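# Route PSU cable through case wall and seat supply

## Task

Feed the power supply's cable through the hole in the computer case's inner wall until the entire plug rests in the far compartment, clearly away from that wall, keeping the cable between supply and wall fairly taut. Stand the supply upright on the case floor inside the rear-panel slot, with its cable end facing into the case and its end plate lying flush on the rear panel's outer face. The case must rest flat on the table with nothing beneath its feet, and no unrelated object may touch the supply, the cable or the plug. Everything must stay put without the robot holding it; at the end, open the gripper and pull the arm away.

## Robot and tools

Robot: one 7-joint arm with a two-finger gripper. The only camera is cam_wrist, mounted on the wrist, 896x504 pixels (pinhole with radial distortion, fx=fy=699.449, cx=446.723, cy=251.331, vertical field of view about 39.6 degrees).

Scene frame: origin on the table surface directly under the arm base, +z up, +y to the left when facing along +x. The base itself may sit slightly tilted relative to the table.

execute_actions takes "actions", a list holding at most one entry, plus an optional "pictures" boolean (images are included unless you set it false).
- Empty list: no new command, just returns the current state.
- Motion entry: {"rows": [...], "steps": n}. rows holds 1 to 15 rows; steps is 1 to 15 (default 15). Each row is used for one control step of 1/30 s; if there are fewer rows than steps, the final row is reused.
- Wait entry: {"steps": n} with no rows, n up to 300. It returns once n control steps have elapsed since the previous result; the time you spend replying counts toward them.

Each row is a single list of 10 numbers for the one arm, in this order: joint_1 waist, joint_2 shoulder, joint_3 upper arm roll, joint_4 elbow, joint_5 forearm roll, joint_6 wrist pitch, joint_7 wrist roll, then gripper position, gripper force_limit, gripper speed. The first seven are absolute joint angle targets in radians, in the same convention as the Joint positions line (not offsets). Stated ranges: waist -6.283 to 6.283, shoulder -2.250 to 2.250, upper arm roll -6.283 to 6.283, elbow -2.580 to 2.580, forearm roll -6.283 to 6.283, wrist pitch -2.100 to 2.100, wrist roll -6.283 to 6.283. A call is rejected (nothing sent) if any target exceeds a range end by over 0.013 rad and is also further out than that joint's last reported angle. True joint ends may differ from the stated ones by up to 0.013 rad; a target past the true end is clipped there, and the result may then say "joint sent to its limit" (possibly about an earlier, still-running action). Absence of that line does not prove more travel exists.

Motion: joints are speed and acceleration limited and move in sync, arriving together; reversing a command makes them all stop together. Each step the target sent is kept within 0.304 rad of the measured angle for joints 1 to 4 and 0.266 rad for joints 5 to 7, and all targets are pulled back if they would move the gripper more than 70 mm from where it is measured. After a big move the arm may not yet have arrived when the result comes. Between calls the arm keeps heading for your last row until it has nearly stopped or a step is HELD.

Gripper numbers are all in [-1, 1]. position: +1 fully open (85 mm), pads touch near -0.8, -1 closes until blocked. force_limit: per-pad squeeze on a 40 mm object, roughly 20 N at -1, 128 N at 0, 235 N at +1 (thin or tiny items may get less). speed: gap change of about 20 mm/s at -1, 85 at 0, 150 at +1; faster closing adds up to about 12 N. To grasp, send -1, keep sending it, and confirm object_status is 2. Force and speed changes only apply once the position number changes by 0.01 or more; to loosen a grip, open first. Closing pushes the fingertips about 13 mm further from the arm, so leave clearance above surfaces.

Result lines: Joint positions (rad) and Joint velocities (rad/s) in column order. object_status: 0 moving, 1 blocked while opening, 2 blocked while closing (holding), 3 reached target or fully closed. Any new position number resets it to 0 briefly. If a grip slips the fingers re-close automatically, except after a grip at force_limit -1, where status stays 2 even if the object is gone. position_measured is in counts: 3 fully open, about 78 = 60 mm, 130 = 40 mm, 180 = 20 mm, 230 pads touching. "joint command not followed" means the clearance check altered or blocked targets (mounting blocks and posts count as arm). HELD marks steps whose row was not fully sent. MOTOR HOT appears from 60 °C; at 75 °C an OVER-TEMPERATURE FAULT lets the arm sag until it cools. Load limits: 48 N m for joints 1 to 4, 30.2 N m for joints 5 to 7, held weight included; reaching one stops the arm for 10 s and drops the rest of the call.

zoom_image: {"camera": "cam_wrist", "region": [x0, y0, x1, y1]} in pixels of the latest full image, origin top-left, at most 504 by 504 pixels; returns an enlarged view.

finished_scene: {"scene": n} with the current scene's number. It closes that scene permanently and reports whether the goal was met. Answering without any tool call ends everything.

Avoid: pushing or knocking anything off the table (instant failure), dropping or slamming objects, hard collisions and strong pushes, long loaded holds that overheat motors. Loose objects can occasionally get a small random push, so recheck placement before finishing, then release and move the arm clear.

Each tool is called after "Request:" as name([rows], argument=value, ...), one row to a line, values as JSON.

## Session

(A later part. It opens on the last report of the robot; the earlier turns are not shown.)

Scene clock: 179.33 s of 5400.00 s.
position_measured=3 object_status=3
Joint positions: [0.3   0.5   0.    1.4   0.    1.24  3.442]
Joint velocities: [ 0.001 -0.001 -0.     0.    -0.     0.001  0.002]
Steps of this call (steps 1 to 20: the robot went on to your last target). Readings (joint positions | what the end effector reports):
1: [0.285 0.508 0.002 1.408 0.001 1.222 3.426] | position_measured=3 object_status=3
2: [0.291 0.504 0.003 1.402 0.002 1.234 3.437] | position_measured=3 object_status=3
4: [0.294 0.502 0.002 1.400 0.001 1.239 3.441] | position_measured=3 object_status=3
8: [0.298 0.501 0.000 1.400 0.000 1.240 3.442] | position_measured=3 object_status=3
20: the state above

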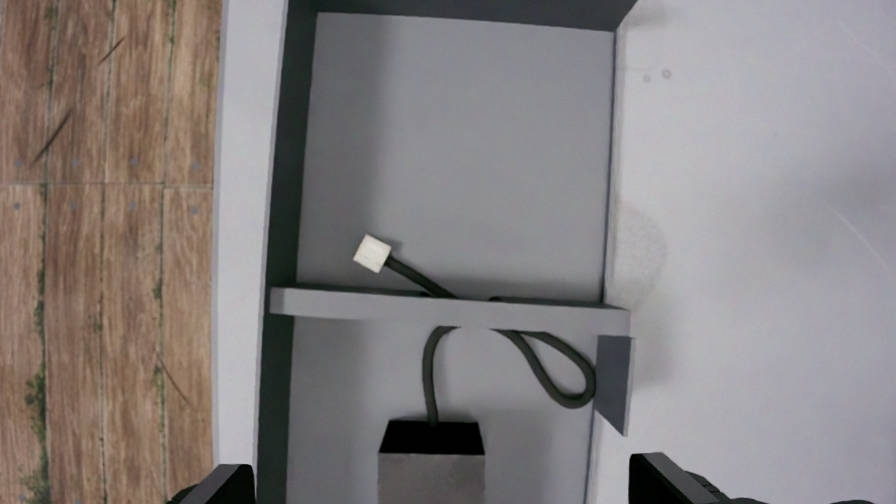

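Request:
execute_actions([
  {"rows":[[0.5545,0.849,0,1.4031,-0.379,0.925,4.975,-0.2,-0.6,0]]},
], pictures=false)

Request:
execute_actions([
  {"steps":38},
])

Request:
execute_actions([
  {"rows":[[0.5545,1.0366,0,1.4242,-0.4567,0.7345,5.09,-0.2,-0.6,0]]},
])

Scene clock: 192.87 s of 5400.00 s.
position_measured=95 object_status=0
Joint positions: [ 0.513  0.792  0.001  1.403 -0.312  0.975  3.833]
Joint velocities: [ 0.242  0.345 -0.001  0.006 -0.438 -0.327  1.212]
Steps of this call (steps 1 to 15: the robot went on to your last target; steps 16 to 90: nothing new was sent; then 10.03 s passed at rest; steps 91 to 105: all 15 steps of this action). Readings (joint positions | what the end effector reports):
91: [0.301 0.501 -0.000 1.400 -0.001 1.240 3.442] | position_measured=3 object_status=0
92: [0.306 0.506 -0.001 1.399 -0.005 1.236 3.446] | position_measured=4 object_status=0
94: [0.330 0.534 -0.002 1.399 -0.027 1.214 3.468] | position_measured=14 object_status=0
98: [0.408 0.640 -0.000 1.399 -0.121 1.121 3.563] | position_measured=43 object_status=0
105: the state above

Scene clock: 194.13 s of 5400.00 s.
position_measured=154 object_status=3
Joint positions: [ 0.554  0.849  0.     1.403 -0.379  0.925  4.975]
Joint velocities: [-0.     0.    -0.    -0.     0.    -0.001  0.001]
Steps of this call (steps 1 to 38: the robot went on to your last target). Readings (joint positions | what the end effector reports):
1: [0.521 0.803 0.001 1.403 -0.325 0.965 3.874] | position_measured=103 object_status=0
2: [0.527 0.811 0.000 1.403 -0.336 0.957 3.914] | position_measured=111 object_status=0
4: [0.536 0.824 0.000 1.403 -0.351 0.946 3.995] | position_measured=126 object_status=0
8: [0.546 0.838 0.000 1.403 -0.367 0.934 4.158] | position_measured=151 object_status=0
38: the state above

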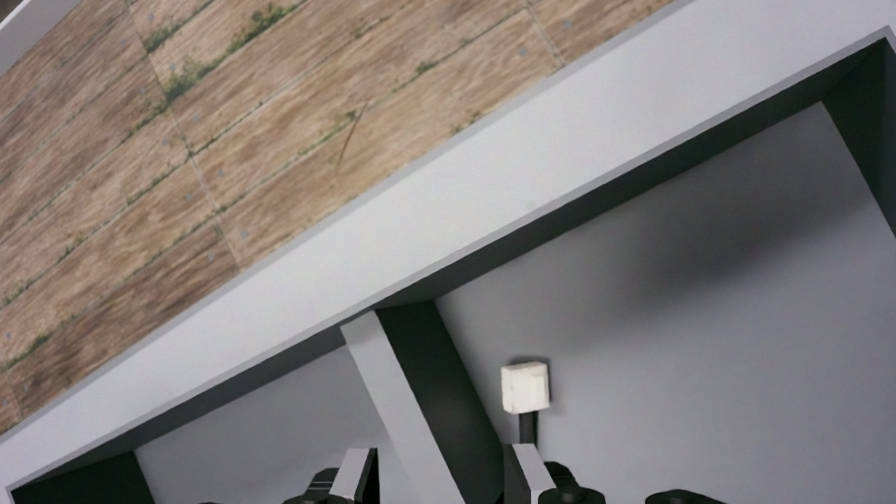

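Scene clock: 194.63 s of 5400.00 s.
position_measured=154 object_status=3
Joint positions: [ 0.555  1.034  0.     1.425 -0.457  0.735  5.09 ]
Joint velocities: [-0.     0.021 -0.002 -0.01  -0.001 -0.004  0.001]
Steps of this call (steps 1 to 15: all 15 steps of this action). Readings (joint positions | what the end effector reports):
1: [0.555 0.850 -0.000 1.403 -0.379 0.924 4.975] | position_measured=154 object_status=3
2: [0.555 0.855 -0.000 1.403 -0.381 0.920 4.978] | position_measured=154 object_status=3
4: [0.555 0.882 -0.000 1.405 -0.392 0.894 4.993] | position_measured=154 object_status=3
8: [0.554 0.983 -0.000 1.417 -0.433 0.791 5.055] | position_measured=154 object_status=3
15: the state above

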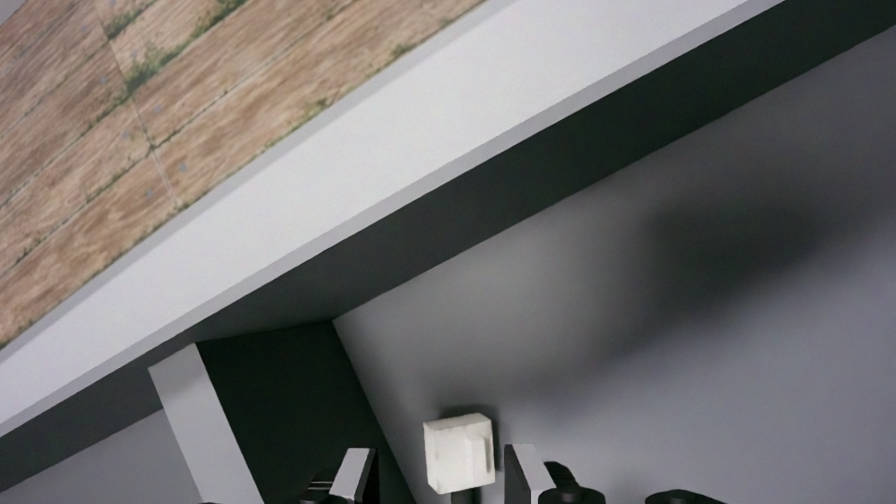

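Request:
execute_actions([
  {"rows":[[0.553,1.05,0,1.422,-0.462,0.725,5.15,-0.2,-0.6,0],[0.552,1.06,0,1.42,-0.467,0.717,5.17,-0.2,-0.6,0],[0.551,1.07,0,1.418,-0.471,0.71,5.19,-0.2,-0.6,0],[0.55,1.08,0,1.416,-0.475,0.703,5.2,-0.2,-0.6,0],[0.549,1.09,0,1.414,-0.48,0.695,5.2,-0.2,-0.6,0],[0.548,1.098,0,1.4125,-0.483,0.689,5.2,-0.2,-0.6,0]]},
])

Request:
execute_actions([
  {"rows":[[0.548,1.098,0,1.4125,-0.483,0.689,5.2,-1,-0.6,0]]},
])

Scene clock: 204.63 s of 5400.00 s.
position_measured=154 object_status=3
Joint positions: [ 0.549  1.094  0.     1.412 -0.483  0.69   5.2  ]
Joint velocities: [-0.001  0.001  0.001 -0.001  0.001  0.001  0.   ]
Steps of this call (steps 1 to 15: the robot went on to your last target; steps 16 to 90: nothing new was sent; then 6.50 s passed at rest; steps 91 to 105: all 15 steps of this action). Readings (joint positions | what the end effector reports):
91: [0.554 1.037 0.000 1.424 -0.457 0.734 5.091] | position_measured=154 object_status=3
92: [0.554 1.039 0.000 1.423 -0.458 0.733 5.099] | position_measured=154 object_status=3
94: [0.553 1.054 0.000 1.420 -0.463 0.724 5.146] | position_measured=154 object_status=3
98: [0.549 1.093 -0.000 1.414 -0.482 0.693 5.199] | position_measured=154 object_status=3
105: the state above

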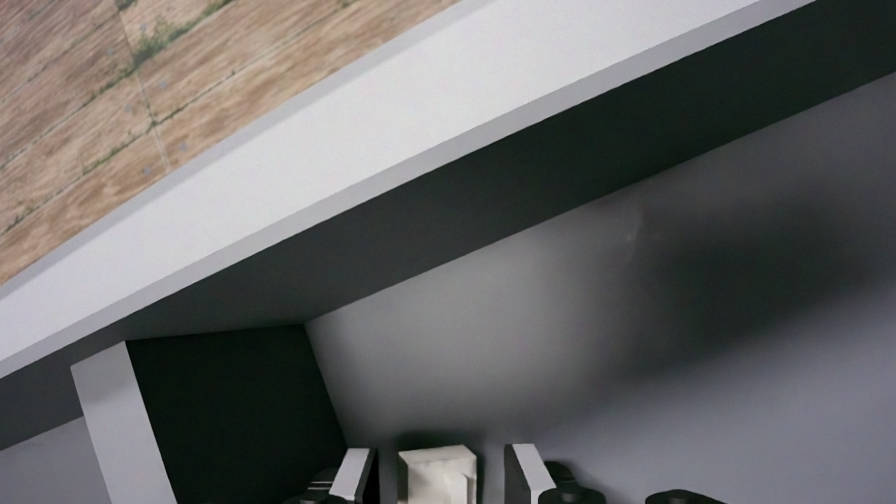

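Scene clock: 205.13 s of 5400.00 s.
position_measured=230 object_status=0
Joint positions: [ 0.548  1.098  0.     1.412 -0.483  0.689  5.2  ]
Joint velocities: [-0.001  0.001 -0.001 -0.001  0.     0.001 -0.001]
Steps of this call (steps 1 to 15: all 15 steps of this action). Readings (joint positions | what the end effector reports):
1: [0.549 1.094 0.000 1.412 -0.483 0.690 5.200] | position_measured=154 object_status=0
2: [0.549 1.094 0.000 1.411 -0.484 0.690 5.200] | position_measured=155 object_status=0
4: [0.549 1.094 -0.000 1.411 -0.484 0.689 5.200] | position_measured=165 object_status=0
8: [0.548 1.096 -0.000 1.412 -0.483 0.689 5.200] | position_measured=194 object_status=0
15: the state above

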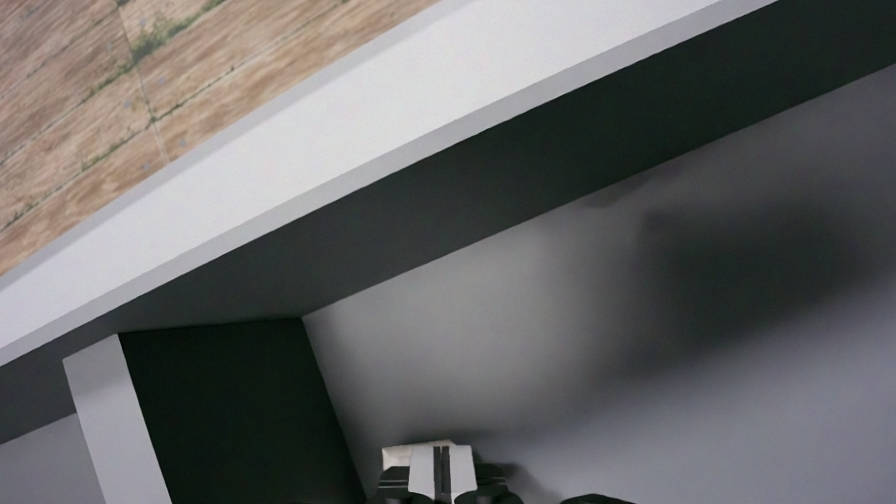

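Request:
execute_actions([
  {"rows":[[0.552,1.07,0,1.418,-0.471,0.71,5.2,-1,-0.6,0]],"steps":8},
], pictures=false)

Request:
execute_actions([
  {"rows":[[0.578,1.09,0,1.414,-0.56,0.725,4.95,-0.2,-0.6,0]]},
])

Request:
execute_actions([
  {"rows":[[0.578,1.095,0,1.413,-0.562,0.721,4.95,-0.2,-0.6,0],[0.578,1.1,0,1.412,-0.564,0.718,4.95,-0.2,-0.6,0],[0.577,1.105,0,1.411,-0.566,0.714,4.96,-0.2,-0.6,0],[0.577,1.11,0,1.41,-0.568,0.71,4.96,-0.2,-0.6,0],[0.577,1.115,0,1.409,-0.57,0.707,4.96,-0.2,-0.6,0]]},
])

Scene clock: 210.50 s of 5400.00 s.
position_measured=230 object_status=3
Joint positions: [ 0.552  1.071  0.     1.418 -0.471  0.71   5.2  ]
Joint velocities: [ 0.001 -0.007 -0.002  0.006 -0.001  0.001 -0.001]
Steps of this call (steps 1 to 15: the robot went on to your last target; steps 16 to 90: nothing new was sent; then 2.10 s passed at rest; steps 91 to 98: all 8 steps of this action). Readings (joint positions | what the end effector reports):
91: [0.548 1.097 0.000 1.413 -0.483 0.689 5.200] | position_measured=230 object_status=3
92: [0.549 1.092 -0.000 1.414 -0.481 0.693 5.200] | position_measured=230 object_status=3
94: [0.552 1.074 -0.000 1.418 -0.473 0.706 5.200] | position_measured=230 object_status=3
98: the state above

Scene clock: 211.00 s of 5400.00 s.
position_measured=155 object_status=0
Joint positions: [ 0.578  1.09  -0.     1.414 -0.56   0.725  4.95 ]
Joint velocities: [ 0.004  0.002 -0.    -0.    -0.    -0.    -0.002]
Steps of this call (steps 1 to 15: all 15 steps of this action). Readings (joint positions | what the end effector reports):
1: [0.552 1.071 -0.000 1.418 -0.471 0.710 5.199] | position_measured=230 object_status=0
2: [0.553 1.072 -0.000 1.418 -0.474 0.711 5.191] | position_measured=230 object_status=0
4: [0.559 1.076 -0.000 1.417 -0.491 0.714 5.143] | position_measured=219 object_status=0
8: [0.574 1.087 0.000 1.415 -0.545 0.722 4.991] | position_measured=191 object_status=0
15: the state above

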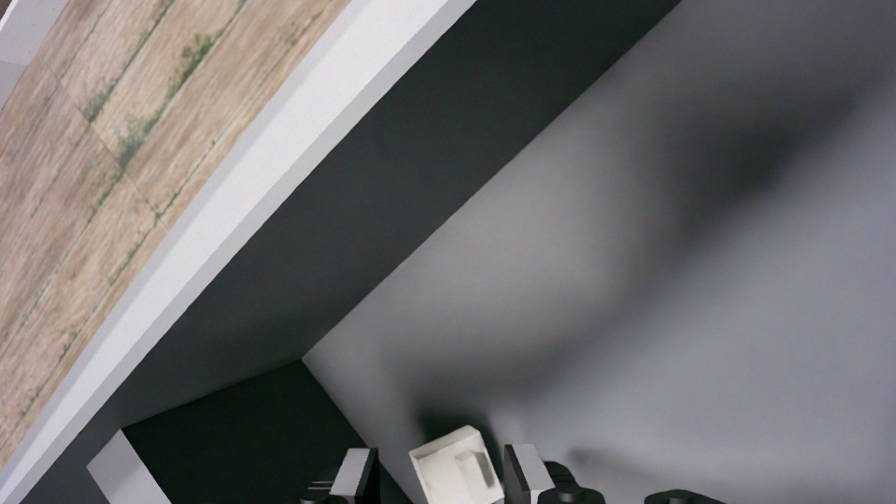

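Scene clock: 211.50 s of 5400.00 s.
position_measured=154 object_status=3
Joint positions: [ 0.577  1.115 -0.     1.409 -0.57   0.707  4.96 ]
Joint velocities: [ 0.     0.001  0.    -0.     0.     0.    -0.   ]
Steps of this call (steps 1 to 15: all 15 steps of this action). Readings (joint positions | what the end effector reports):
1: [0.578 1.091 -0.000 1.414 -0.560 0.725 4.950] | position_measured=155 object_status=0
2: [0.578 1.094 -0.000 1.413 -0.562 0.722 4.950] | position_measured=154 object_status=0
4: [0.577 1.104 0.000 1.411 -0.565 0.715 4.955] | position_measured=154 object_status=0
8: [0.577 1.114 0.000 1.410 -0.570 0.707 4.960] | position_measured=154 object_status=3
15: the state above

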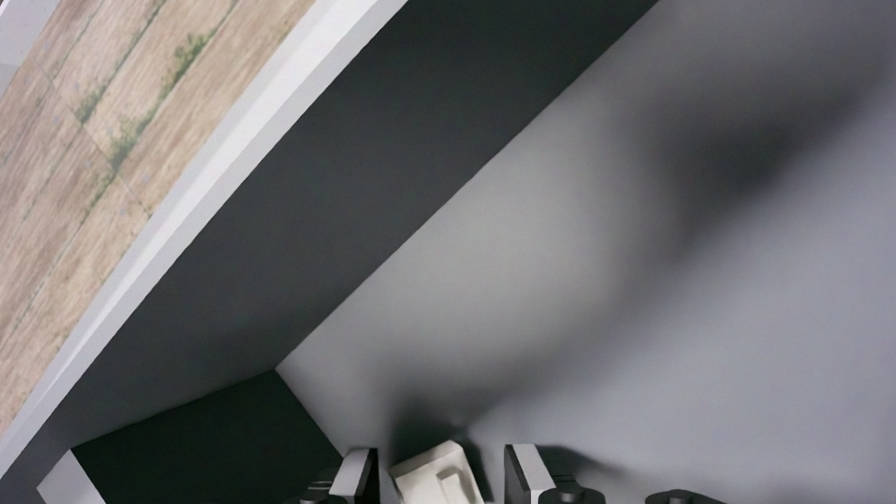

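Request:
execute_actions([
  {"rows":[[0.576,1.118,0,1.408,-0.571,0.705,4.98,-0.2,-0.6,0],[0.576,1.121,0,1.408,-0.573,0.703,5.0,-0.2,-0.6,0],[0.575,1.124,0,1.407,-0.575,0.7,5.0,-0.2,-0.6,0],[0.575,1.127,0,1.406,-0.576,0.698,5.0,-0.2,-0.6,0]],"steps":12},
])

Request:
execute_actions([
  {"rows":[[0.575,1.127,0,1.406,-0.576,0.698,5.0,-1,-0.7,-0.6]]},
])

Scene clock: 214.90 s of 5400.00 s.
position_measured=154 object_status=3
Joint positions: [ 0.575  1.126  0.     1.406 -0.576  0.698  5.   ]
Joint velocities: [-0.     0.    -0.    -0.    -0.001  0.001 -0.001]
Steps of this call (steps 1 to 15: the robot went on to your last target; steps 16 to 90: nothing new was sent; steps 91 to 102: all 12 steps of this action). Readings (joint positions | what the end effector reports):
91: [0.577 1.115 0.000 1.409 -0.570 0.707 4.961] | position_measured=154 object_status=3
92: [0.576 1.117 0.000 1.408 -0.570 0.706 4.969] | position_measured=154 object_status=3
94: [0.575 1.123 0.000 1.407 -0.574 0.701 4.996] | position_measured=154 object_status=3
98: [0.575 1.126 0.000 1.406 -0.576 0.698 5.000] | position_measured=154 object_status=3
102: the state above

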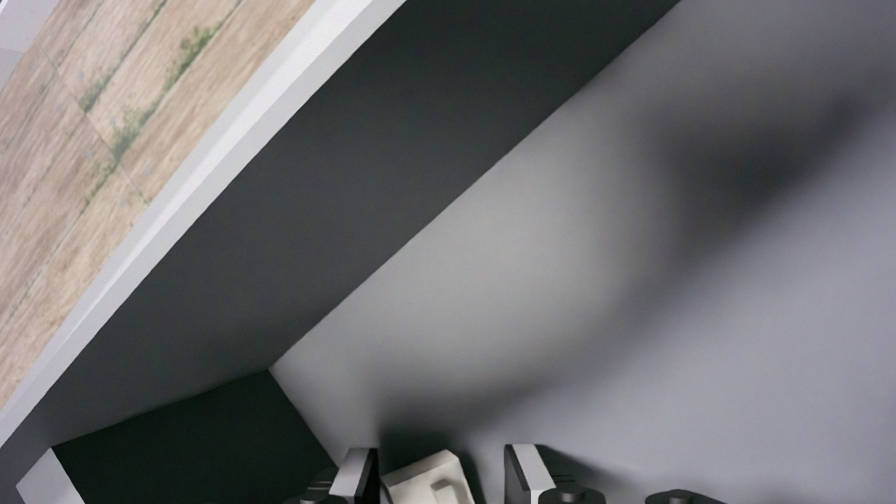

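Scene clock: 215.40 s of 5400.00 s.
position_measured=187 object_status=0
Joint positions: [ 0.575  1.127  0.001  1.406 -0.576  0.698  5.   ]
Joint velocities: [ 0.    -0.001 -0.002 -0.    -0.001  0.    -0.   ]
Steps of this call (steps 1 to 15: all 15 steps of this action). Readings (joint positions | what the end effector reports):
1: [0.575 1.126 0.000 1.406 -0.576 0.698 5.000] | position_measured=154 object_status=0
2: [0.575 1.126 0.000 1.406 -0.576 0.698 5.000] | position_measured=155 object_status=0
4: [0.575 1.126 0.000 1.406 -0.576 0.698 5.000] | position_measured=160 object_status=0
8: [0.575 1.127 0.000 1.406 -0.576 0.698 5.000] | position_measured=176 object_status=0
15: the state above

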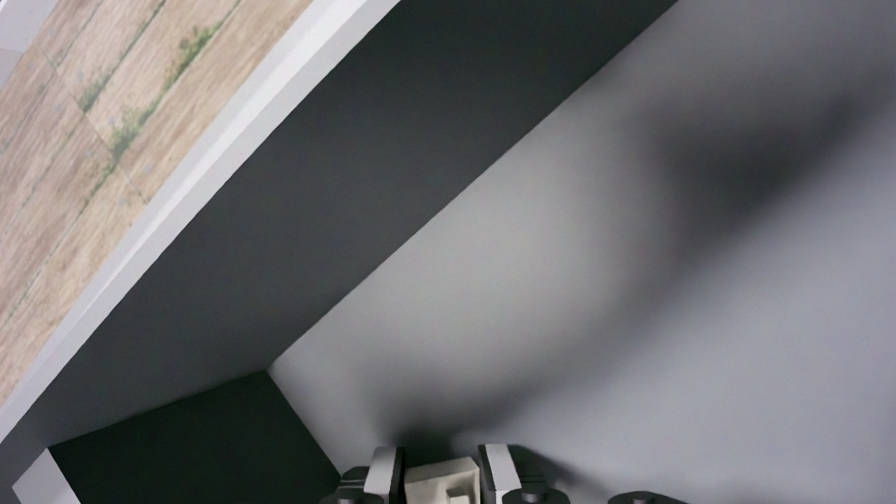

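Request:
execute_actions([
  {"rows":[[0.62,1.07,0,1.4,-0.55,0.75,4.8,-1,-0.7,-0.6]]},
], pictures=false)

Request:
execute_actions([
  {"rows":[[0.58,1.055,0,1.385,-0.28,0.72,4.3,-1,-0.7,-0.6]]},
], pictures=false)

Request:
execute_actions([
  {"rows":[[0.55,1.03,0,1.363,0,0.75,3.92,-1,-0.7,-0.6]]},
])

Request:
execute_actions([
  {"rows":[[0.62,0.952,0,1.2843,0,0.905,3.78,-1,-0.7,-0.6]]},
])

Scene clock: 221.83 s of 5400.00 s.
position_measured=187 object_status=2
Joint positions: [ 0.619  1.071  0.     1.4   -0.55   0.75   4.8  ]
Joint velocities: [ 0.004 -0.003  0.001  0.002  0.001  0.001  0.   ]
Steps of this call (steps 1 to 15: the robot went on to your last target; steps 16 to 90: nothing new was sent; then 2.93 s passed at rest; steps 91 to 105: all 15 steps of this action). Readings (joint positions | what the end effector reports):
91: [0.576 1.127 0.000 1.406 -0.576 0.698 4.999] | position_measured=187 object_status=2
92: [0.578 1.124 -0.000 1.406 -0.575 0.700 4.991] | position_measured=187 object_status=2
94: [0.590 1.109 -0.001 1.405 -0.568 0.713 4.943] | position_measured=187 object_status=2
98: [0.617 1.075 0.001 1.400 -0.551 0.746 4.814] | position_measured=187 object_status=2
105: the state above

Scene clock: 222.33 s of 5400.00 s.
position_measured=187 object_status=2
Joint positions: [ 0.581  1.056 -0.     1.386 -0.286  0.721  4.32 ]
Joint velocities: [-0.021 -0.011  0.    -0.011  0.179 -0.021 -0.596]
Steps of this call (steps 1 to 15: all 15 steps of this action). Readings (joint positions | what the end effector reports):
1: [0.619 1.071 0.000 1.400 -0.549 0.750 4.799] | position_measured=187 object_status=2
2: [0.618 1.070 0.000 1.400 -0.541 0.749 4.791] | position_measured=187 object_status=2
4: [0.609 1.067 0.000 1.397 -0.493 0.744 4.743] | position_measured=187 object_status=2
8: [0.594 1.061 -0.000 1.391 -0.374 0.731 4.584] | position_measured=187 object_status=2
15: the state above

Scene clock: 222.83 s of 5400.00 s.
position_measured=187 object_status=2
Joint positions: [ 0.55   1.031 -0.     1.364 -0.     0.75   3.92 ]
Joint velocities: [-0.008 -0.    -0.002  0.002 -0.002  0.    -0.006]
Steps of this call (steps 1 to 15: all 15 steps of this action). Readings (joint positions | what the end effector reports):
1: [0.581 1.055 -0.000 1.385 -0.280 0.721 4.304] | position_measured=187 object_status=2
2: [0.579 1.054 0.000 1.384 -0.269 0.722 4.284] | position_measured=187 object_status=2
4: [0.571 1.049 -0.000 1.380 -0.216 0.729 4.220] | position_measured=187 object_status=2
8: [0.559 1.038 -0.000 1.370 -0.089 0.742 4.058] | position_measured=187 object_status=2
15: the state above

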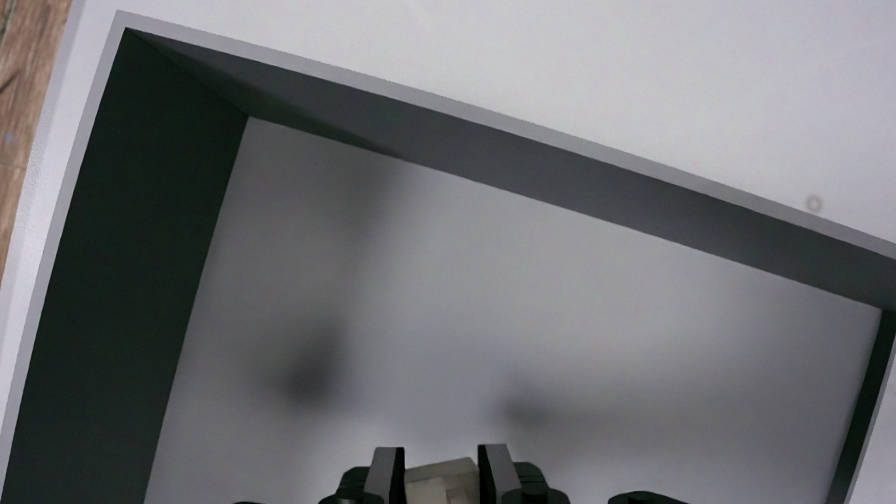

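Scene clock: 223.33 s of 5400.00 s.
position_measured=187 object_status=2
Joint positions: [ 0.619  0.953 -0.     1.285 -0.     0.905  3.78 ]
Joint velocities: [ 0.005 -0.003  0.001  0.001  0.     0.001  0.   ]
Steps of this call (steps 1 to 15: all 15 steps of this action). Readings (joint positions | what the end effector reports):
1: [0.551 1.030 -0.001 1.363 -0.000 0.752 3.919] | position_measured=187 object_status=2
2: [0.556 1.025 -0.002 1.359 -0.001 0.760 3.912] | position_measured=187 object_status=2
4: [0.579 1.000 -0.004 1.336 -0.002 0.809 3.868] | position_measured=187 object_status=2
8: [0.616 0.955 0.002 1.286 0.001 0.902 3.783] | position_measured=187 object_status=2
15: the state above

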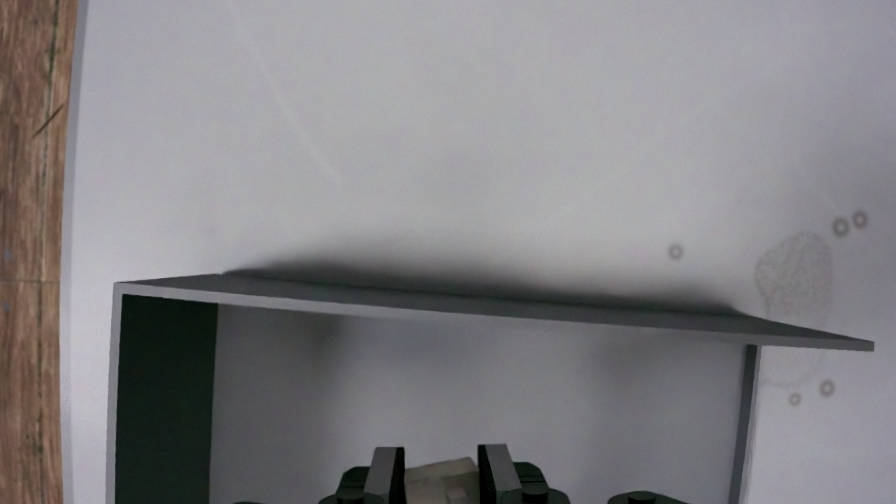

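Request:
execute_actions([
  {"rows":[[0.633,0.959,0,1.261,0,0.921,3.79,-1,-0.7,-0.6],[0.647,0.967,0,1.237,0,0.937,3.8,-1,-0.7,-0.6],[0.66,0.974,0,1.213,0,0.954,3.82,-1,-0.7,-0.6],[0.673,0.982,0,1.19,0,0.97,3.83,-1,-0.7,-0.6],[0.687,0.989,0,1.166,0,0.986,3.84,-1,-0.7,-0.6],[0.7,0.997,0,1.142,0,1.002,3.85,-1,-0.7,-0.6],[0.713,1.004,0,1.119,0,1.019,3.86,-1,-0.7,-0.6],[0.727,1.011,0,1.095,0,1.035,3.87,-1,-0.7,-0.6],[0.74,1.019,0,1.071,0,1.051,3.89,-1,-0.7,-0.6],[0.753,1.026,0,1.048,0,1.067,3.9,-1,-0.7,-0.6],[0.767,1.034,0,1.024,0,1.084,3.91,-1,-0.7,-0.6],[0.78,1.041,0,1.0,0,1.1,3.92,-1,-0.7,-0.6]]},
], pictures=false)

Request:
execute_actions([
  {"rows":[[0.81,1.041,0,1.0,0,1.06,3.95,-1,-0.7,-0.6]]},
], pictures=false)

Request:
execute_actions([
  {"rows":[[0.72,1.041,0,1.0,0,1.1,5.3,-1,-0.7,-0.6]]},
], pictures=false)

Request:
execute_actions([
  {"steps":25},
])

Request:
execute_actions([
  {"rows":[[0.531,0.972,0,1.2371,0,0.9325,5.5,-1,-0.7,-0.6]]},
])

Scene clock: 229.93 s of 5400.00 s.
position_measured=187 object_status=2
Joint positions: [0.77  1.036 0.001 1.015 0.    1.091 3.914]
Joint velocities: [ 0.18   0.078  0.015 -0.342  0.004  0.243  0.164]
Steps of this call (steps 1 to 15: the robot went on to your last target; steps 16 to 90: nothing new was sent; then 3.10 s passed at rest; steps 91 to 105: all 15 steps of this action). Readings (joint positions | what the end effector reports):
91: [0.620 0.954 -0.001 1.285 -0.000 0.906 3.780] | position_measured=187 object_status=2
92: [0.623 0.956 -0.001 1.280 -0.001 0.909 3.782] | position_measured=187 object_status=2
94: [0.639 0.965 -0.003 1.254 -0.001 0.927 3.793] | position_measured=187 object_status=2
98: [0.688 0.993 -0.001 1.166 -0.001 0.988 3.838] | position_measured=187 object_status=2
105: the state above

Scene clock: 230.43 s of 5400.00 s.
position_measured=187 object_status=2
Joint positions: [ 0.808  1.043 -0.002  1.002 -0.002  1.062  3.95 ]
Joint velocities: [ 0.001  0.001 -0.    -0.    -0.     0.     0.   ]
Steps of this call (steps 1 to 15: all 15 steps of this action). Readings (joint positions | what the end effector reports):
1: [0.776 1.038 0.001 1.007 0.000 1.096 3.919] | position_measured=187 object_status=2
2: [0.786 1.039 -0.001 1.004 -0.001 1.095 3.926] | position_measured=187 object_status=2
4: [0.804 1.040 -0.001 1.003 -0.001 1.070 3.946] | position_measured=187 object_status=2
8: [0.806 1.042 -0.002 1.002 -0.002 1.062 3.950] | position_measured=187 object_status=2
15: the state above

Scene clock: 230.93 s of 5400.00 s.
position_measured=187 object_status=2
Joint positions: [ 0.727  1.042 -0.001  1.    -0.     1.097  4.451]
Joint velocities: [-0.047 -0.001  0.001 -0.    -0.     0.02   1.214]
Steps of this call (steps 1 to 15: all 15 steps of this action). Readings (joint positions | what the end effector reports):
1: [0.807 1.043 -0.002 1.002 -0.002 1.062 3.951] | position_measured=187 object_status=2
2: [0.804 1.043 -0.001 1.002 -0.001 1.063 3.959] | position_measured=187 object_status=2
4: [0.787 1.043 0.001 1.002 -0.000 1.070 4.007] | position_measured=187 object_status=2
8: [0.750 1.042 -0.001 1.001 -0.001 1.086 4.166] | position_measured=187 object_status=2
15: the state above

Scene clock: 231.77 s of 5400.00 s.
position_measured=187 object_status=2
Joint positions: [ 0.719  1.042 -0.001  1.    -0.001  1.1    5.3  ]
Joint velocities: [-0.    -0.     0.002 -0.     0.001 -0.001  0.004]
Steps of this call (steps 1 to 25: the robot went on to your last target). Readings (joint positions | what the end effector reports):
1: [0.726 1.042 -0.000 1.000 -0.000 1.098 4.491] | position_measured=187 object_status=2
2: [0.725 1.041 -0.000 1.000 -0.000 1.098 4.532] | position_measured=187 object_status=2
4: [0.723 1.041 -0.000 1.000 -0.000 1.099 4.613] | position_measured=187 object_status=2
8: [0.721 1.041 -0.000 1.000 -0.000 1.100 4.776] | position_measured=187 object_status=2
25: the state above

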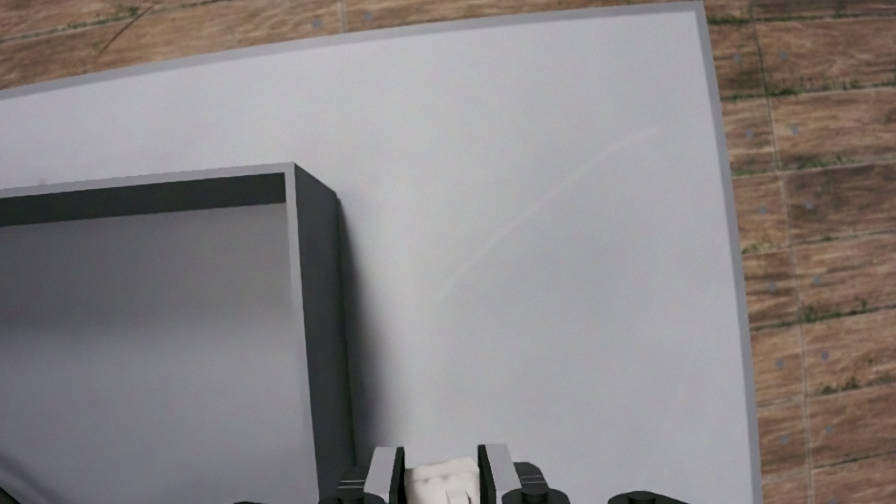

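Scene clock: 232.27 s of 5400.00 s.
position_measured=187 object_status=2
Joint positions: [ 0.535  0.975 -0.002  1.236 -0.001  0.933  5.5  ]
Joint velocities: [-0.023 -0.018  0.04   0.023  0.018 -0.016  0.006]
Steps of this call (steps 1 to 15: all 15 steps of this action). Readings (joint positions | what the end effector reports):
1: [0.719 1.041 -0.000 1.001 -0.000 1.100 5.300] | position_measured=187 object_status=2
2: [0.714 1.039 0.001 1.006 0.000 1.096 5.304] | position_measured=187 object_status=2
4: [0.693 1.030 0.003 1.032 0.001 1.078 5.325] | position_measured=187 object_status=2
8: [0.607 0.999 0.001 1.137 0.000 1.003 5.415] | position_measured=187 object_status=2
15: the state above

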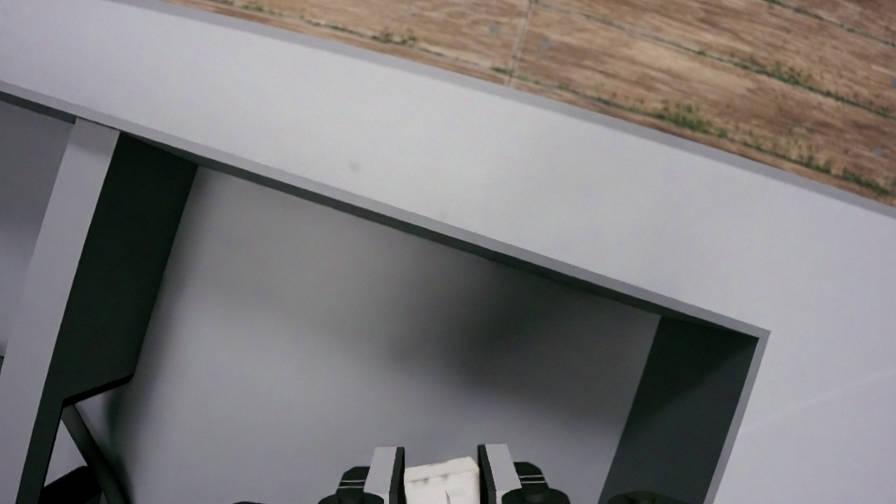

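Request:
execute_actions([
  {"rows":[[0.525,1.06,0,1.247,0,0.835,5.2,-1,-0.7,-0.6]],"steps":12},
], pictures=false)

Request:
execute_actions([
  {"rows":[[0.525,1.14,0,1.237,0,0.764,5.2,-1,-0.7,-0.6]]},
], pictures=false)

Request:
execute_actions([
  {"rows":[[0.525,1.14,0,1.237,0,0.764,5.2,-0.2,-0.7,-0.3]],"steps":12},
], pictures=false)

Request:
execute_actions([
  {"rows":[[0.525,0.93,0,1.237,0,0.974,5.2,-0.2,-0.7,-0.3]]},
], pictures=false)

Request:
execute_actions([
  {"rows":[[0.3,0.25,0,1.6,0,1.29,5.013,1,0,0]]},
], pictures=false)

Request:
execute_actions([
  {"steps":30},
])

Scene clock: 236.87 s of 5400.00 s.
position_measured=187 object_status=2
Joint positions: [0.525 1.058 0.    1.248 0.    0.836 5.202]
Joint velocities: [-0.     0.014  0.001 -0.     0.001 -0.021 -0.063]
Steps of this call (steps 1 to 15: the robot went on to your last target; steps 16 to 90: nothing new was sent; then 1.20 s passed at rest; steps 91 to 102: all 12 steps of this action). Readings (joint positions | what the end effector reports):
91: [0.531 0.973 0.000 1.237 0.000 0.932 5.499] | position_measured=187 object_status=2
92: [0.531 0.976 0.000 1.237 0.000 0.929 5.491] | position_measured=187 object_status=2
94: [0.530 0.992 0.000 1.238 0.000 0.911 5.442] | position_measured=187 object_status=2
98: [0.527 1.037 0.000 1.244 0.000 0.861 5.284] | position_measured=187 object_status=2
102: the state above

Scene clock: 237.37 s of 5400.00 s.
position_measured=187 object_status=2
Joint positions: [0.525 1.139 0.    1.237 0.    0.764 5.2  ]
Joint velocities: [-0.     0.004  0.001 -0.001  0.     0.001 -0.   ]
Steps of this call (steps 1 to 15: all 15 steps of this action). Readings (joint positions | what the end effector reports):
1: [0.525 1.059 0.000 1.247 0.000 0.835 5.200] | position_measured=187 object_status=2
2: [0.525 1.065 0.000 1.246 0.000 0.830 5.200] | position_measured=187 object_status=2
4: [0.525 1.092 0.000 1.241 0.000 0.808 5.200] | position_measured=187 object_status=2
8: [0.525 1.137 0.000 1.239 0.000 0.765 5.200] | position_measured=187 object_status=2
15: the state above

Scene clock: 237.77 s of 5400.00 s.
position_measured=155 object_status=0
Joint positions: [0.525 1.14  0.    1.237 0.    0.764 5.2  ]
Joint velocities: [-0.  0.  0.  0.  0. -0.  0.]
Steps of this call (steps 1 to 12: all 12 steps of this action). Readings (joint positions | what the end effector reports):
1: [0.525 1.139 0.000 1.237 0.000 0.764 5.200] | position_measured=187 object_status=0
2: [0.525 1.139 0.000 1.237 0.000 0.764 5.200] | position_measured=187 object_status=0
4: [0.525 1.140 0.000 1.237 0.000 0.764 5.200] | position_measured=179 object_status=0
8: [0.525 1.140 0.000 1.237 0.000 0.764 5.200] | position_measured=159 object_status=0
12: the state above

Scene clock: 238.27 s of 5400.00 s.
position_measured=154 object_status=3
Joint positions: [0.525 0.933 0.    1.236 0.    0.974 5.2  ]
Joint velocities: [-0.    -0.02  -0.001  0.021 -0.     0.008  0.   ]
Steps of this call (steps 1 to 15: all 15 steps of this action). Readings (joint positions | what the end effector reports):
1: [0.525 1.139 0.000 1.237 0.000 0.764 5.200] | position_measured=154 object_status=0
2: [0.525 1.134 0.000 1.238 0.000 0.769 5.200] | position_measured=154 object_status=0
4: [0.525 1.107 0.000 1.239 0.000 0.794 5.200] | position_measured=154 object_status=0
8: [0.525 1.005 -0.000 1.238 0.000 0.896 5.200] | position_measured=154 object_status=3
15: the state above

Scene clock: 238.77 s of 5400.00 s.
position_measured=62 object_status=0
Joint positions: [ 0.364  0.594 -0.001  1.491 -0.     1.195  5.067]
Joint velocities: [-0.24  -0.977 -0.003  0.418 -0.     0.368 -0.207]
Steps of this call (steps 1 to 15: all 15 steps of this action). Readings (joint positions | what the end effector reports):
1: [0.524 0.931 0.000 1.237 0.000 0.974 5.200] | position_measured=154 object_status=0
2: [0.520 0.925 0.001 1.243 0.001 0.978 5.197] | position_measured=153 object_status=0
4: [0.499 0.897 0.003 1.269 0.001 1.000 5.181] | position_measured=143 object_status=0
8: [0.440 0.800 0.000 1.360 -0.000 1.080 5.132] | position_measured=115 object_status=0
15: the state above

Scene clock: 239.77 s of 5400.00 s.
position_measured=3 object_status=3
Joint positions: [ 0.3    0.25  -0.     1.6   -0.     1.29   5.013]
Joint velocities: [-0.    -0.001  0.001  0.     0.001  0.001 -0.001]
Steps of this call (steps 1 to 30: the robot went on to your last target). Readings (joint positions | what the end effector reports):
1: [0.357 0.561 -0.001 1.505 -0.000 1.207 5.060] | position_measured=54 object_status=0
2: [0.350 0.528 -0.001 1.516 -0.000 1.217 5.054] | position_measured=47 object_status=0
4: [0.338 0.460 -0.001 1.537 -0.000 1.235 5.044] | position_measured=32 object_status=0
8: [0.314 0.326 -0.000 1.576 -0.000 1.271 5.024] | position_measured=7 object_status=0
30: the state above
The arm was judged still, so your last target was given up. Only a new action makes it travel on or press farther. Fingers that are still opening or closing keep moving.

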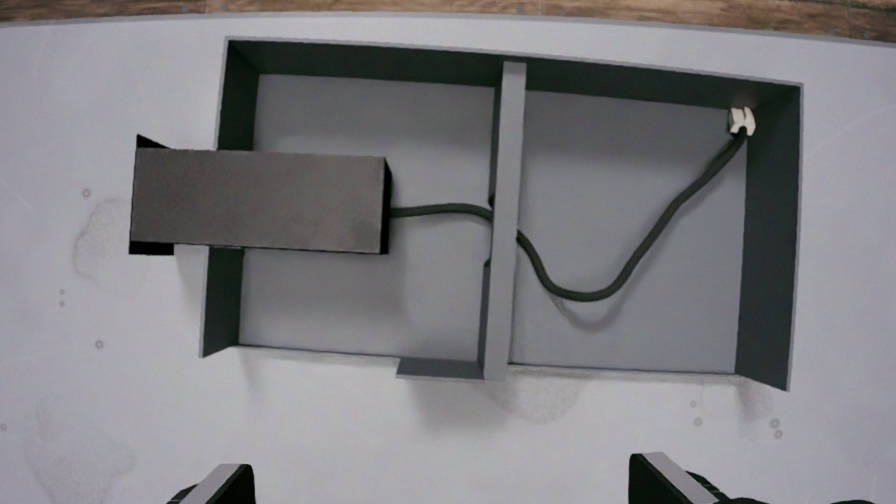

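Request:
execute_actions([
  {"rows":[[-0.005,0.7,0,1.645,0,0.846,3.08,1,0,0]]},
], pictures=false)

Request:
execute_actions([
  {"steps":45},
], pictures=false)

Request:
execute_actions([
  {"rows":[[-0.005,0.927,0,1.682,0,0.584,3.08,1,0,0]]},
], pictures=false)

Request:
execute_actions([
  {"rows":[[-0.005,0.927,0,1.682,0,0.584,3.08,-1,0,0.2]]},
])

Request:
execute_actions([
  {"rows":[[-0.005,0.922,0,1.682,0,0.589,3.08,-1,0,0.2],[0.002,0.922,0,1.682,0,0.589,3.083,-1,0,0.2],[0.009,0.922,0,1.682,0,0.589,3.087,-1,0,0.2],[0.016,0.922,0,1.682,0,0.589,3.094,-1,0,0.2],[0.023,0.922,0,1.682,0,0.589,3.101,-1,0,0.2],[0.03,0.922,0,1.682,0,0.589,3.108,-1,0,0.2],[0.037,0.922,0,1.682,0,0.589,3.115,-1,0,0.2],[0.044,0.922,0,1.682,0,0.589,3.122,-1,0,0.2],[0.051,0.922,0,1.681,0,0.59,3.129,-1,0,0.2],[0.058,0.922,0,1.681,0,0.59,3.136,-1,0,0.2],[0.065,0.923,0,1.68,0,0.59,3.143,-1,0,0.2],[0.072,0.923,0,1.68,0,0.59,3.15,-1,0,0.2],[0.079,0.923,0,1.679,0,0.591,3.157,-1,0,0.2],[0.086,0.924,0,1.678,0,0.591,3.164,-1,0,0.2]]},
], pictures=false)

Request:
execute_actions([
  {"rows":[[0.089,0.924,0,1.678,0,0.591,3.167,-1,0,0.2],[0.092,0.924,0,1.677,0,0.592,3.17,-1,0,0.2],[0.095,0.924,0,1.677,0,0.592,3.173,-1,0,0.2],[0.098,0.924,0,1.677,0,0.592,3.176,-1,0,0.2],[0.101,0.925,0,1.676,0,0.592,3.179,-1,0,0.2],[0.104,0.925,0,1.676,0,0.592,3.182,-1,0,0.2]]},
])

Scene clock: 246.97 s of 5400.00 s.
position_measured=3 object_status=3
Joint positions: [0.069 0.575 0.    1.633 0.    0.986 4.693]
Joint velocities: [-0.411  0.718 -0.02   0.077 -0.011 -0.828 -1.197]
Steps of this call (steps 1 to 90: nothing new was sent; then 3.70 s passed at rest; steps 91 to 105: all 15 steps of this action). Readings (joint positions | what the end effector reports):
91: [0.299 0.251 0.000 1.600 0.000 1.290 5.013] | position_measured=3 object_status=3
92: [0.292 0.256 0.001 1.600 0.001 1.286 5.009] | position_measured=3 object_status=3
94: [0.263 0.284 0.002 1.603 0.001 1.264 4.987] | position_measured=3 object_status=3
98: [0.179 0.386 0.000 1.616 0.000 1.177 4.900] | position_measured=3 object_status=3
105: the state above

Scene clock: 248.47 s of 5400.00 s.
position_measured=3 object_status=3
Joint positions: [-0.005  0.7    0.     1.645 -0.     0.846  3.08 ]
Joint velocities: [ 0.    -0.     0.    -0.     0.    -0.001 -0.   ]
Steps of this call (steps 1 to 45: the robot went on to your last target). Readings (joint positions | what the end effector reports):
1: [0.056 0.597 -0.000 1.635 -0.000 0.960 4.652] | position_measured=3 object_status=3
2: [0.045 0.615 -0.001 1.637 -0.000 0.938 4.612] | position_measured=3 object_status=3
4: [0.029 0.643 -0.001 1.640 -0.000 0.906 4.530] | position_measured=3 object_status=3
8: [0.010 0.675 -0.000 1.643 -0.000 0.871 4.368] | position_measured=3 object_status=3
45: the state above

Scene clock: 248.97 s of 5400.00 s.
position_measured=3 object_status=3
Joint positions: [-0.005  0.923 -0.     1.683 -0.     0.584  3.08 ]
Joint velocities: [ 0.     0.032  0.001 -0.012  0.001 -0.014  0.   ]
Steps of this call (steps 1 to 15: all 15 steps of this action). Readings (joint positions | what the end effector reports):
1: [-0.005 0.701 0.000 1.645 -0.000 0.845 3.080] | position_measured=3 object_status=3
2: [-0.005 0.706 0.000 1.645 0.000 0.840 3.080] | position_measured=3 object_status=3
4: [-0.005 0.734 0.000 1.649 0.000 0.811 3.080] | position_measured=3 object_status=3
8: [-0.005 0.842 0.000 1.666 0.000 0.687 3.080] | position_measured=3 object_status=3
15: the state above

Scene clock: 249.47 s of 5400.00 s.
position_measured=66 object_status=0
Joint positions: [-0.005  0.925 -0.     1.683 -0.     0.585  3.08 ]
Joint velocities: [ 0.    -0.001 -0.     0.     0.001 -0.001  0.001]
Steps of this call (steps 1 to 15: all 15 steps of this action). Readings (joint positions | what the end effector reports):
1: [-0.005 0.924 -0.000 1.682 0.000 0.584 3.080] | position_measured=3 object_status=0
2: [-0.005 0.924 -0.000 1.682 0.000 0.584 3.080] | position_measured=4 object_status=0
4: [-0.005 0.926 0.000 1.682 0.000 0.584 3.080] | position_measured=16 object_status=0
8: [-0.005 0.927 -0.000 1.682 -0.000 0.584 3.080] | position_measured=49 object_status=0
15: the state above

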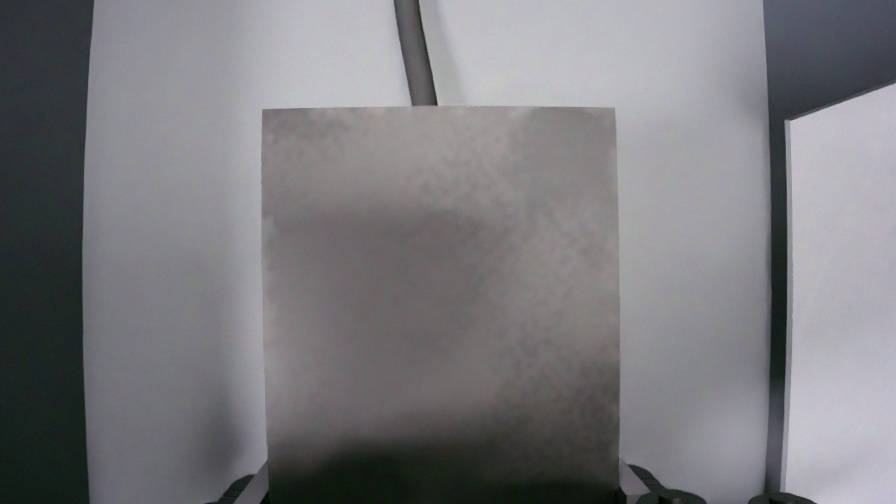

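Scene clock: 249.97 s of 5400.00 s.
position_measured=66 object_status=2
Joint positions: [ 0.081  0.924 -0.     1.679 -0.     0.591  3.16 ]
Joint velocities: [ 0.131  0.017  0.021 -0.024  0.01   0.007  0.166]
Steps of this call (steps 1 to 15: all 15 steps of this action). Readings (joint positions | what the end effector reports):
1: [-0.005 0.924 -0.000 1.683 -0.000 0.585 3.080] | position_measured=66 object_status=2
2: [-0.004 0.923 -0.000 1.683 -0.000 0.587 3.080] | position_measured=66 object_status=2
4: [0.007 0.924 -0.003 1.683 -0.001 0.588 3.085] | position_measured=66 object_status=2
8: [0.033 0.923 -0.001 1.682 -0.000 0.589 3.111] | position_measured=66 object_status=2
15: the state above

Scene clock: 250.47 s of 5400.00 s.
position_measured=66 object_status=2
Joint positions: [ 0.104  0.925 -0.     1.676 -0.     0.592  3.182]
Joint velocities: [ 0.002  0.     0.    -0.    -0.    -0.001  0.001]
Steps of this call (steps 1 to 15: all 15 steps of this action). Readings (joint positions | what the end effector reports):
1: [0.084 0.924 0.001 1.678 0.001 0.591 3.163] | position_measured=66 object_status=2
2: [0.087 0.924 0.001 1.678 0.000 0.591 3.166] | position_measured=66 object_status=2
4: [0.094 0.924 0.000 1.677 -0.000 0.592 3.172] | position_measured=66 object_status=2
8: [0.103 0.925 0.001 1.676 0.000 0.592 3.182] | position_measured=66 object_status=2
15: the state above

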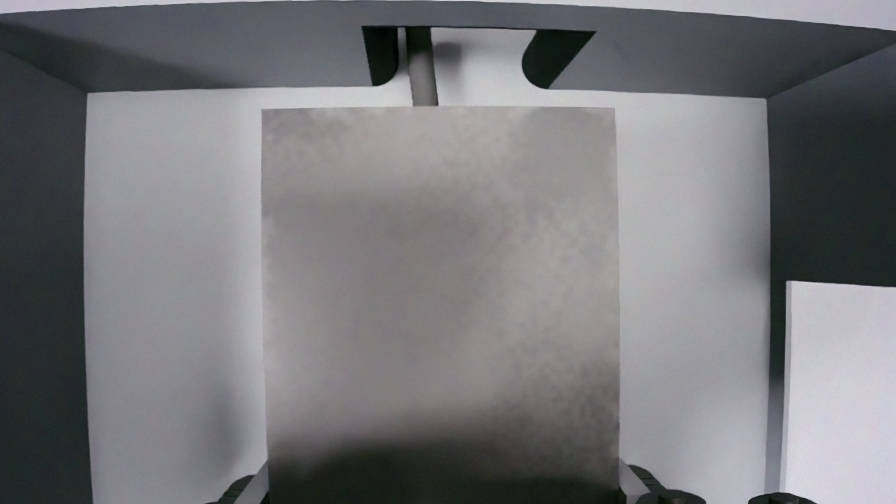

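Request:
execute_actions([
  {"rows":[[0.106,0.926,0,1.676,0,0.591,3.18,-1,0,0.2],[0.108,0.926,0,1.675,0,0.592,3.18,-1,0,0.2],[0.11,0.927,0,1.675,0,0.591,3.18,-1,0,0.2],[0.112,0.927,0,1.675,0,0.591,3.18,-1,0,0.2],[0.114,0.928,0,1.674,0,0.591,3.18,-1,0,0.2]]},
])

Scene clock: 253.63 s of 5400.00 s.
position_measured=66 object_status=2
Joint positions: [ 0.112  0.928 -0.002  1.675 -0.     0.592  3.18 ]
Joint velocities: [ 0.     0.    -0.     0.     0.001  0.001 -0.   ]
Steps of this call (steps 1 to 15: the robot went on to your last target; steps 16 to 80: nothing new was sent; steps 81 to 95: all 15 steps of this action). Readings (joint positions | what the end effector reports):
81: [0.105 0.926 -0.000 1.676 -0.000 0.592 3.182] | position_measured=66 object_status=2
82: [0.106 0.926 -0.001 1.676 -0.000 0.592 3.181] | position_measured=66 object_status=2
84: [0.110 0.927 -0.001 1.676 -0.000 0.592 3.180] | position_measured=66 object_status=2
88: [0.112 0.928 -0.001 1.675 -0.000 0.592 3.181] | position_measured=66 object_status=2
95: the state above

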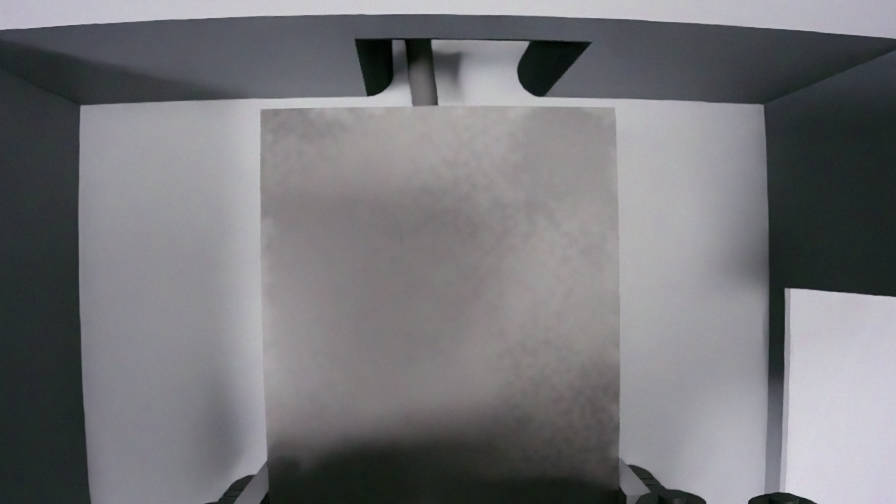

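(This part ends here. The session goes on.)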